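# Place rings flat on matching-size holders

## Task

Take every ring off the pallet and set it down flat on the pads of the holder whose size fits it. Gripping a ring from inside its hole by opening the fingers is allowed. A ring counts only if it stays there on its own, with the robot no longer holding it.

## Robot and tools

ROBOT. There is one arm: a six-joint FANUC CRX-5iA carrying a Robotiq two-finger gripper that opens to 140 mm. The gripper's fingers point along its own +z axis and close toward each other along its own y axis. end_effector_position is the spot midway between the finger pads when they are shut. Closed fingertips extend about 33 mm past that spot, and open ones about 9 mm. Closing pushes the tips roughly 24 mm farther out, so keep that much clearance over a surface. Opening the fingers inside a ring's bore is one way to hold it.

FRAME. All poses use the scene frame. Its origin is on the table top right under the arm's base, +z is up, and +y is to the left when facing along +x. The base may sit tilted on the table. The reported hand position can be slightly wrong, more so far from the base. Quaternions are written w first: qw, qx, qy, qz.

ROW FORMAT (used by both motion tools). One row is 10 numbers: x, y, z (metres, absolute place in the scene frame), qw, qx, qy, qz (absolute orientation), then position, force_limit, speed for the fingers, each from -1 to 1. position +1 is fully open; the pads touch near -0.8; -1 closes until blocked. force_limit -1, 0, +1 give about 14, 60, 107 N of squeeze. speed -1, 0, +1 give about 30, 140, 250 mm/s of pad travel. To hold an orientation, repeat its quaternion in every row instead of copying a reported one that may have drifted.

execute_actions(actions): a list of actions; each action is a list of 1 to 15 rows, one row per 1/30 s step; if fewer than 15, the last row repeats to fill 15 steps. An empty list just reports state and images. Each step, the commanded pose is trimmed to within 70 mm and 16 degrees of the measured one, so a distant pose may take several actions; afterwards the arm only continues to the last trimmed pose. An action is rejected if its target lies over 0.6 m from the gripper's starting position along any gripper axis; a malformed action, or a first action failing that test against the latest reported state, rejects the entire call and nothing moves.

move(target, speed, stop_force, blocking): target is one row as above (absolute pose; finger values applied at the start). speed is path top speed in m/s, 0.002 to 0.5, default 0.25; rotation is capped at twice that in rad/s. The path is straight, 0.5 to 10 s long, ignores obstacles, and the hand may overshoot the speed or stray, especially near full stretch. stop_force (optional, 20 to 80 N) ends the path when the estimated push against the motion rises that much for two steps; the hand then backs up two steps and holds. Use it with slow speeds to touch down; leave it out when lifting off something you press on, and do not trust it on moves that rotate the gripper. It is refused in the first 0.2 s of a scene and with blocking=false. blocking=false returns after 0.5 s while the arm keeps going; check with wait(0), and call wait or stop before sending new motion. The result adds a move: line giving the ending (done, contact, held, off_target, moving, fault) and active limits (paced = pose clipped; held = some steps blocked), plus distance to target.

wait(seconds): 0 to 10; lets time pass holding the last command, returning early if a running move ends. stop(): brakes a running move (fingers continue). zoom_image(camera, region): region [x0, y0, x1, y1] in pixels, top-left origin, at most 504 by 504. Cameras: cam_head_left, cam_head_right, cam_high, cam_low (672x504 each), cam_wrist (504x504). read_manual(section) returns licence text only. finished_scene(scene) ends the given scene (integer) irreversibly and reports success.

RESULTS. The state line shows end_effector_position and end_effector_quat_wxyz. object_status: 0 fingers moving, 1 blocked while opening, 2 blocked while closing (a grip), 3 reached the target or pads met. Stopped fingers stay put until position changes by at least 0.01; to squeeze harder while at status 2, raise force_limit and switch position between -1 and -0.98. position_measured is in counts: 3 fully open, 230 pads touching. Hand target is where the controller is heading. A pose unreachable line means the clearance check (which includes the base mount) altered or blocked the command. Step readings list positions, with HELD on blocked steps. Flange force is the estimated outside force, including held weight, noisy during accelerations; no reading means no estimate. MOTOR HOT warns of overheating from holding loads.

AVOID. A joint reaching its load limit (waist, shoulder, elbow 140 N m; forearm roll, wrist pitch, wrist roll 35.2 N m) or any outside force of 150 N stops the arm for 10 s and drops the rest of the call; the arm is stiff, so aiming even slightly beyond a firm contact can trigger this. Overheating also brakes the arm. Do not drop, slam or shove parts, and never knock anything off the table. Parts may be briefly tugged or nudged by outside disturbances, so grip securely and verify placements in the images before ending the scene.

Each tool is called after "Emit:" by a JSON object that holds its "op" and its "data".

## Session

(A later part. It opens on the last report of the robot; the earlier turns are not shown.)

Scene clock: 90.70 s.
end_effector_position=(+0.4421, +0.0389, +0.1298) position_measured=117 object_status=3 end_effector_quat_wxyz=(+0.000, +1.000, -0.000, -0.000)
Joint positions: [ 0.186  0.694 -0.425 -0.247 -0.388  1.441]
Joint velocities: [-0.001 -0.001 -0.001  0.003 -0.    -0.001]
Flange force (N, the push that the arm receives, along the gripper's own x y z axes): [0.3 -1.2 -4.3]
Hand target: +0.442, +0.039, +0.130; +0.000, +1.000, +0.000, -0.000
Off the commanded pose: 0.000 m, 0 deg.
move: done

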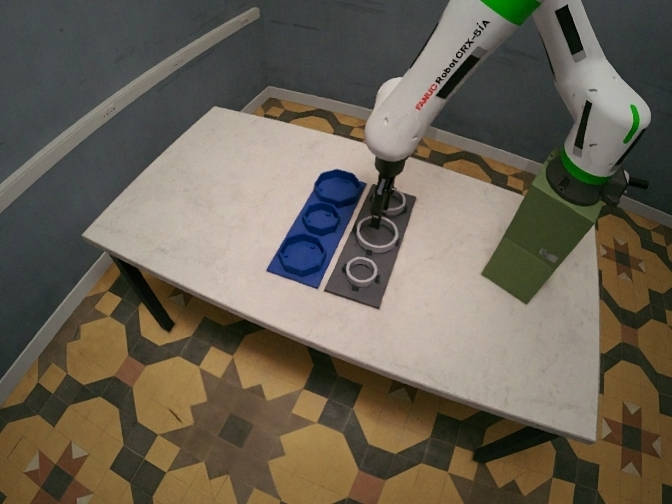

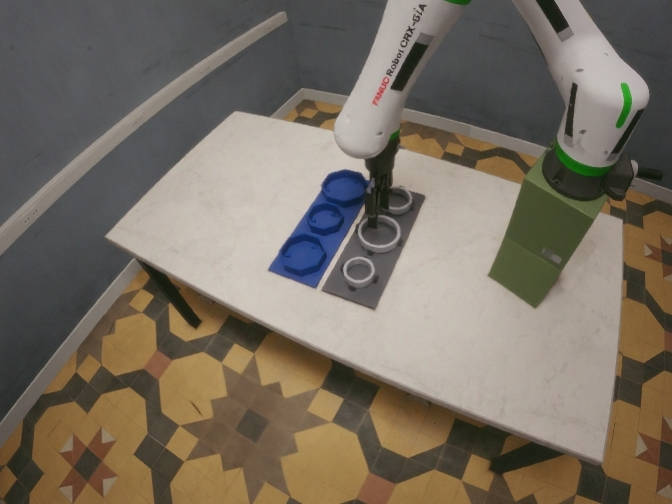

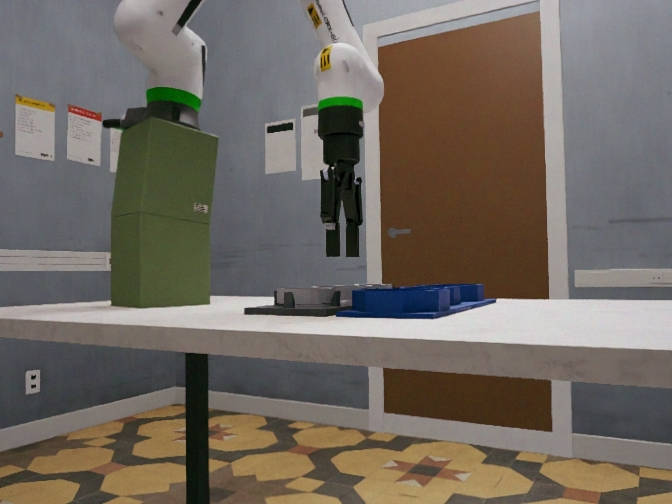

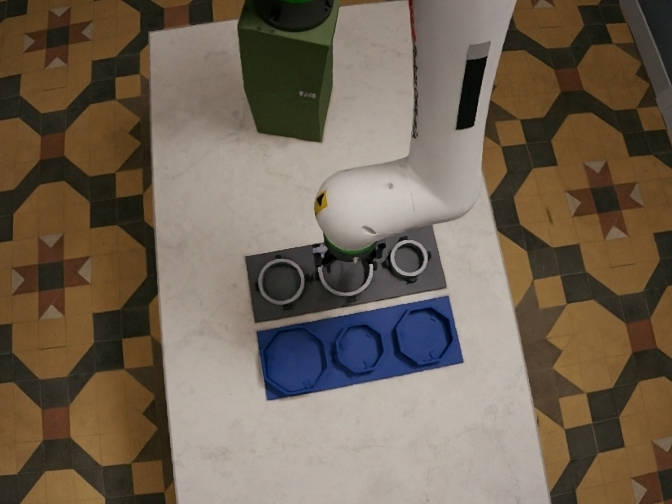

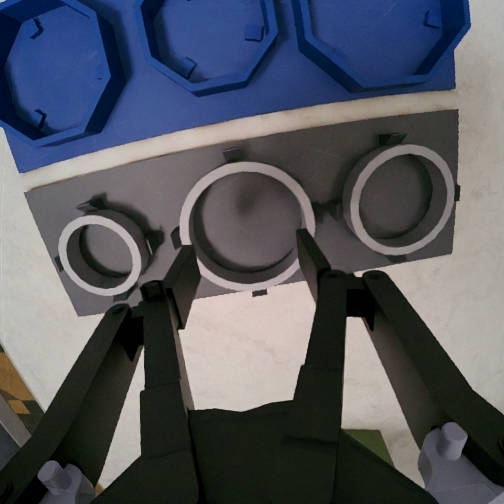

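Emit:
{"op": "finished_scene", "data": {"scene": 2}}

The scene is finished: the task was done.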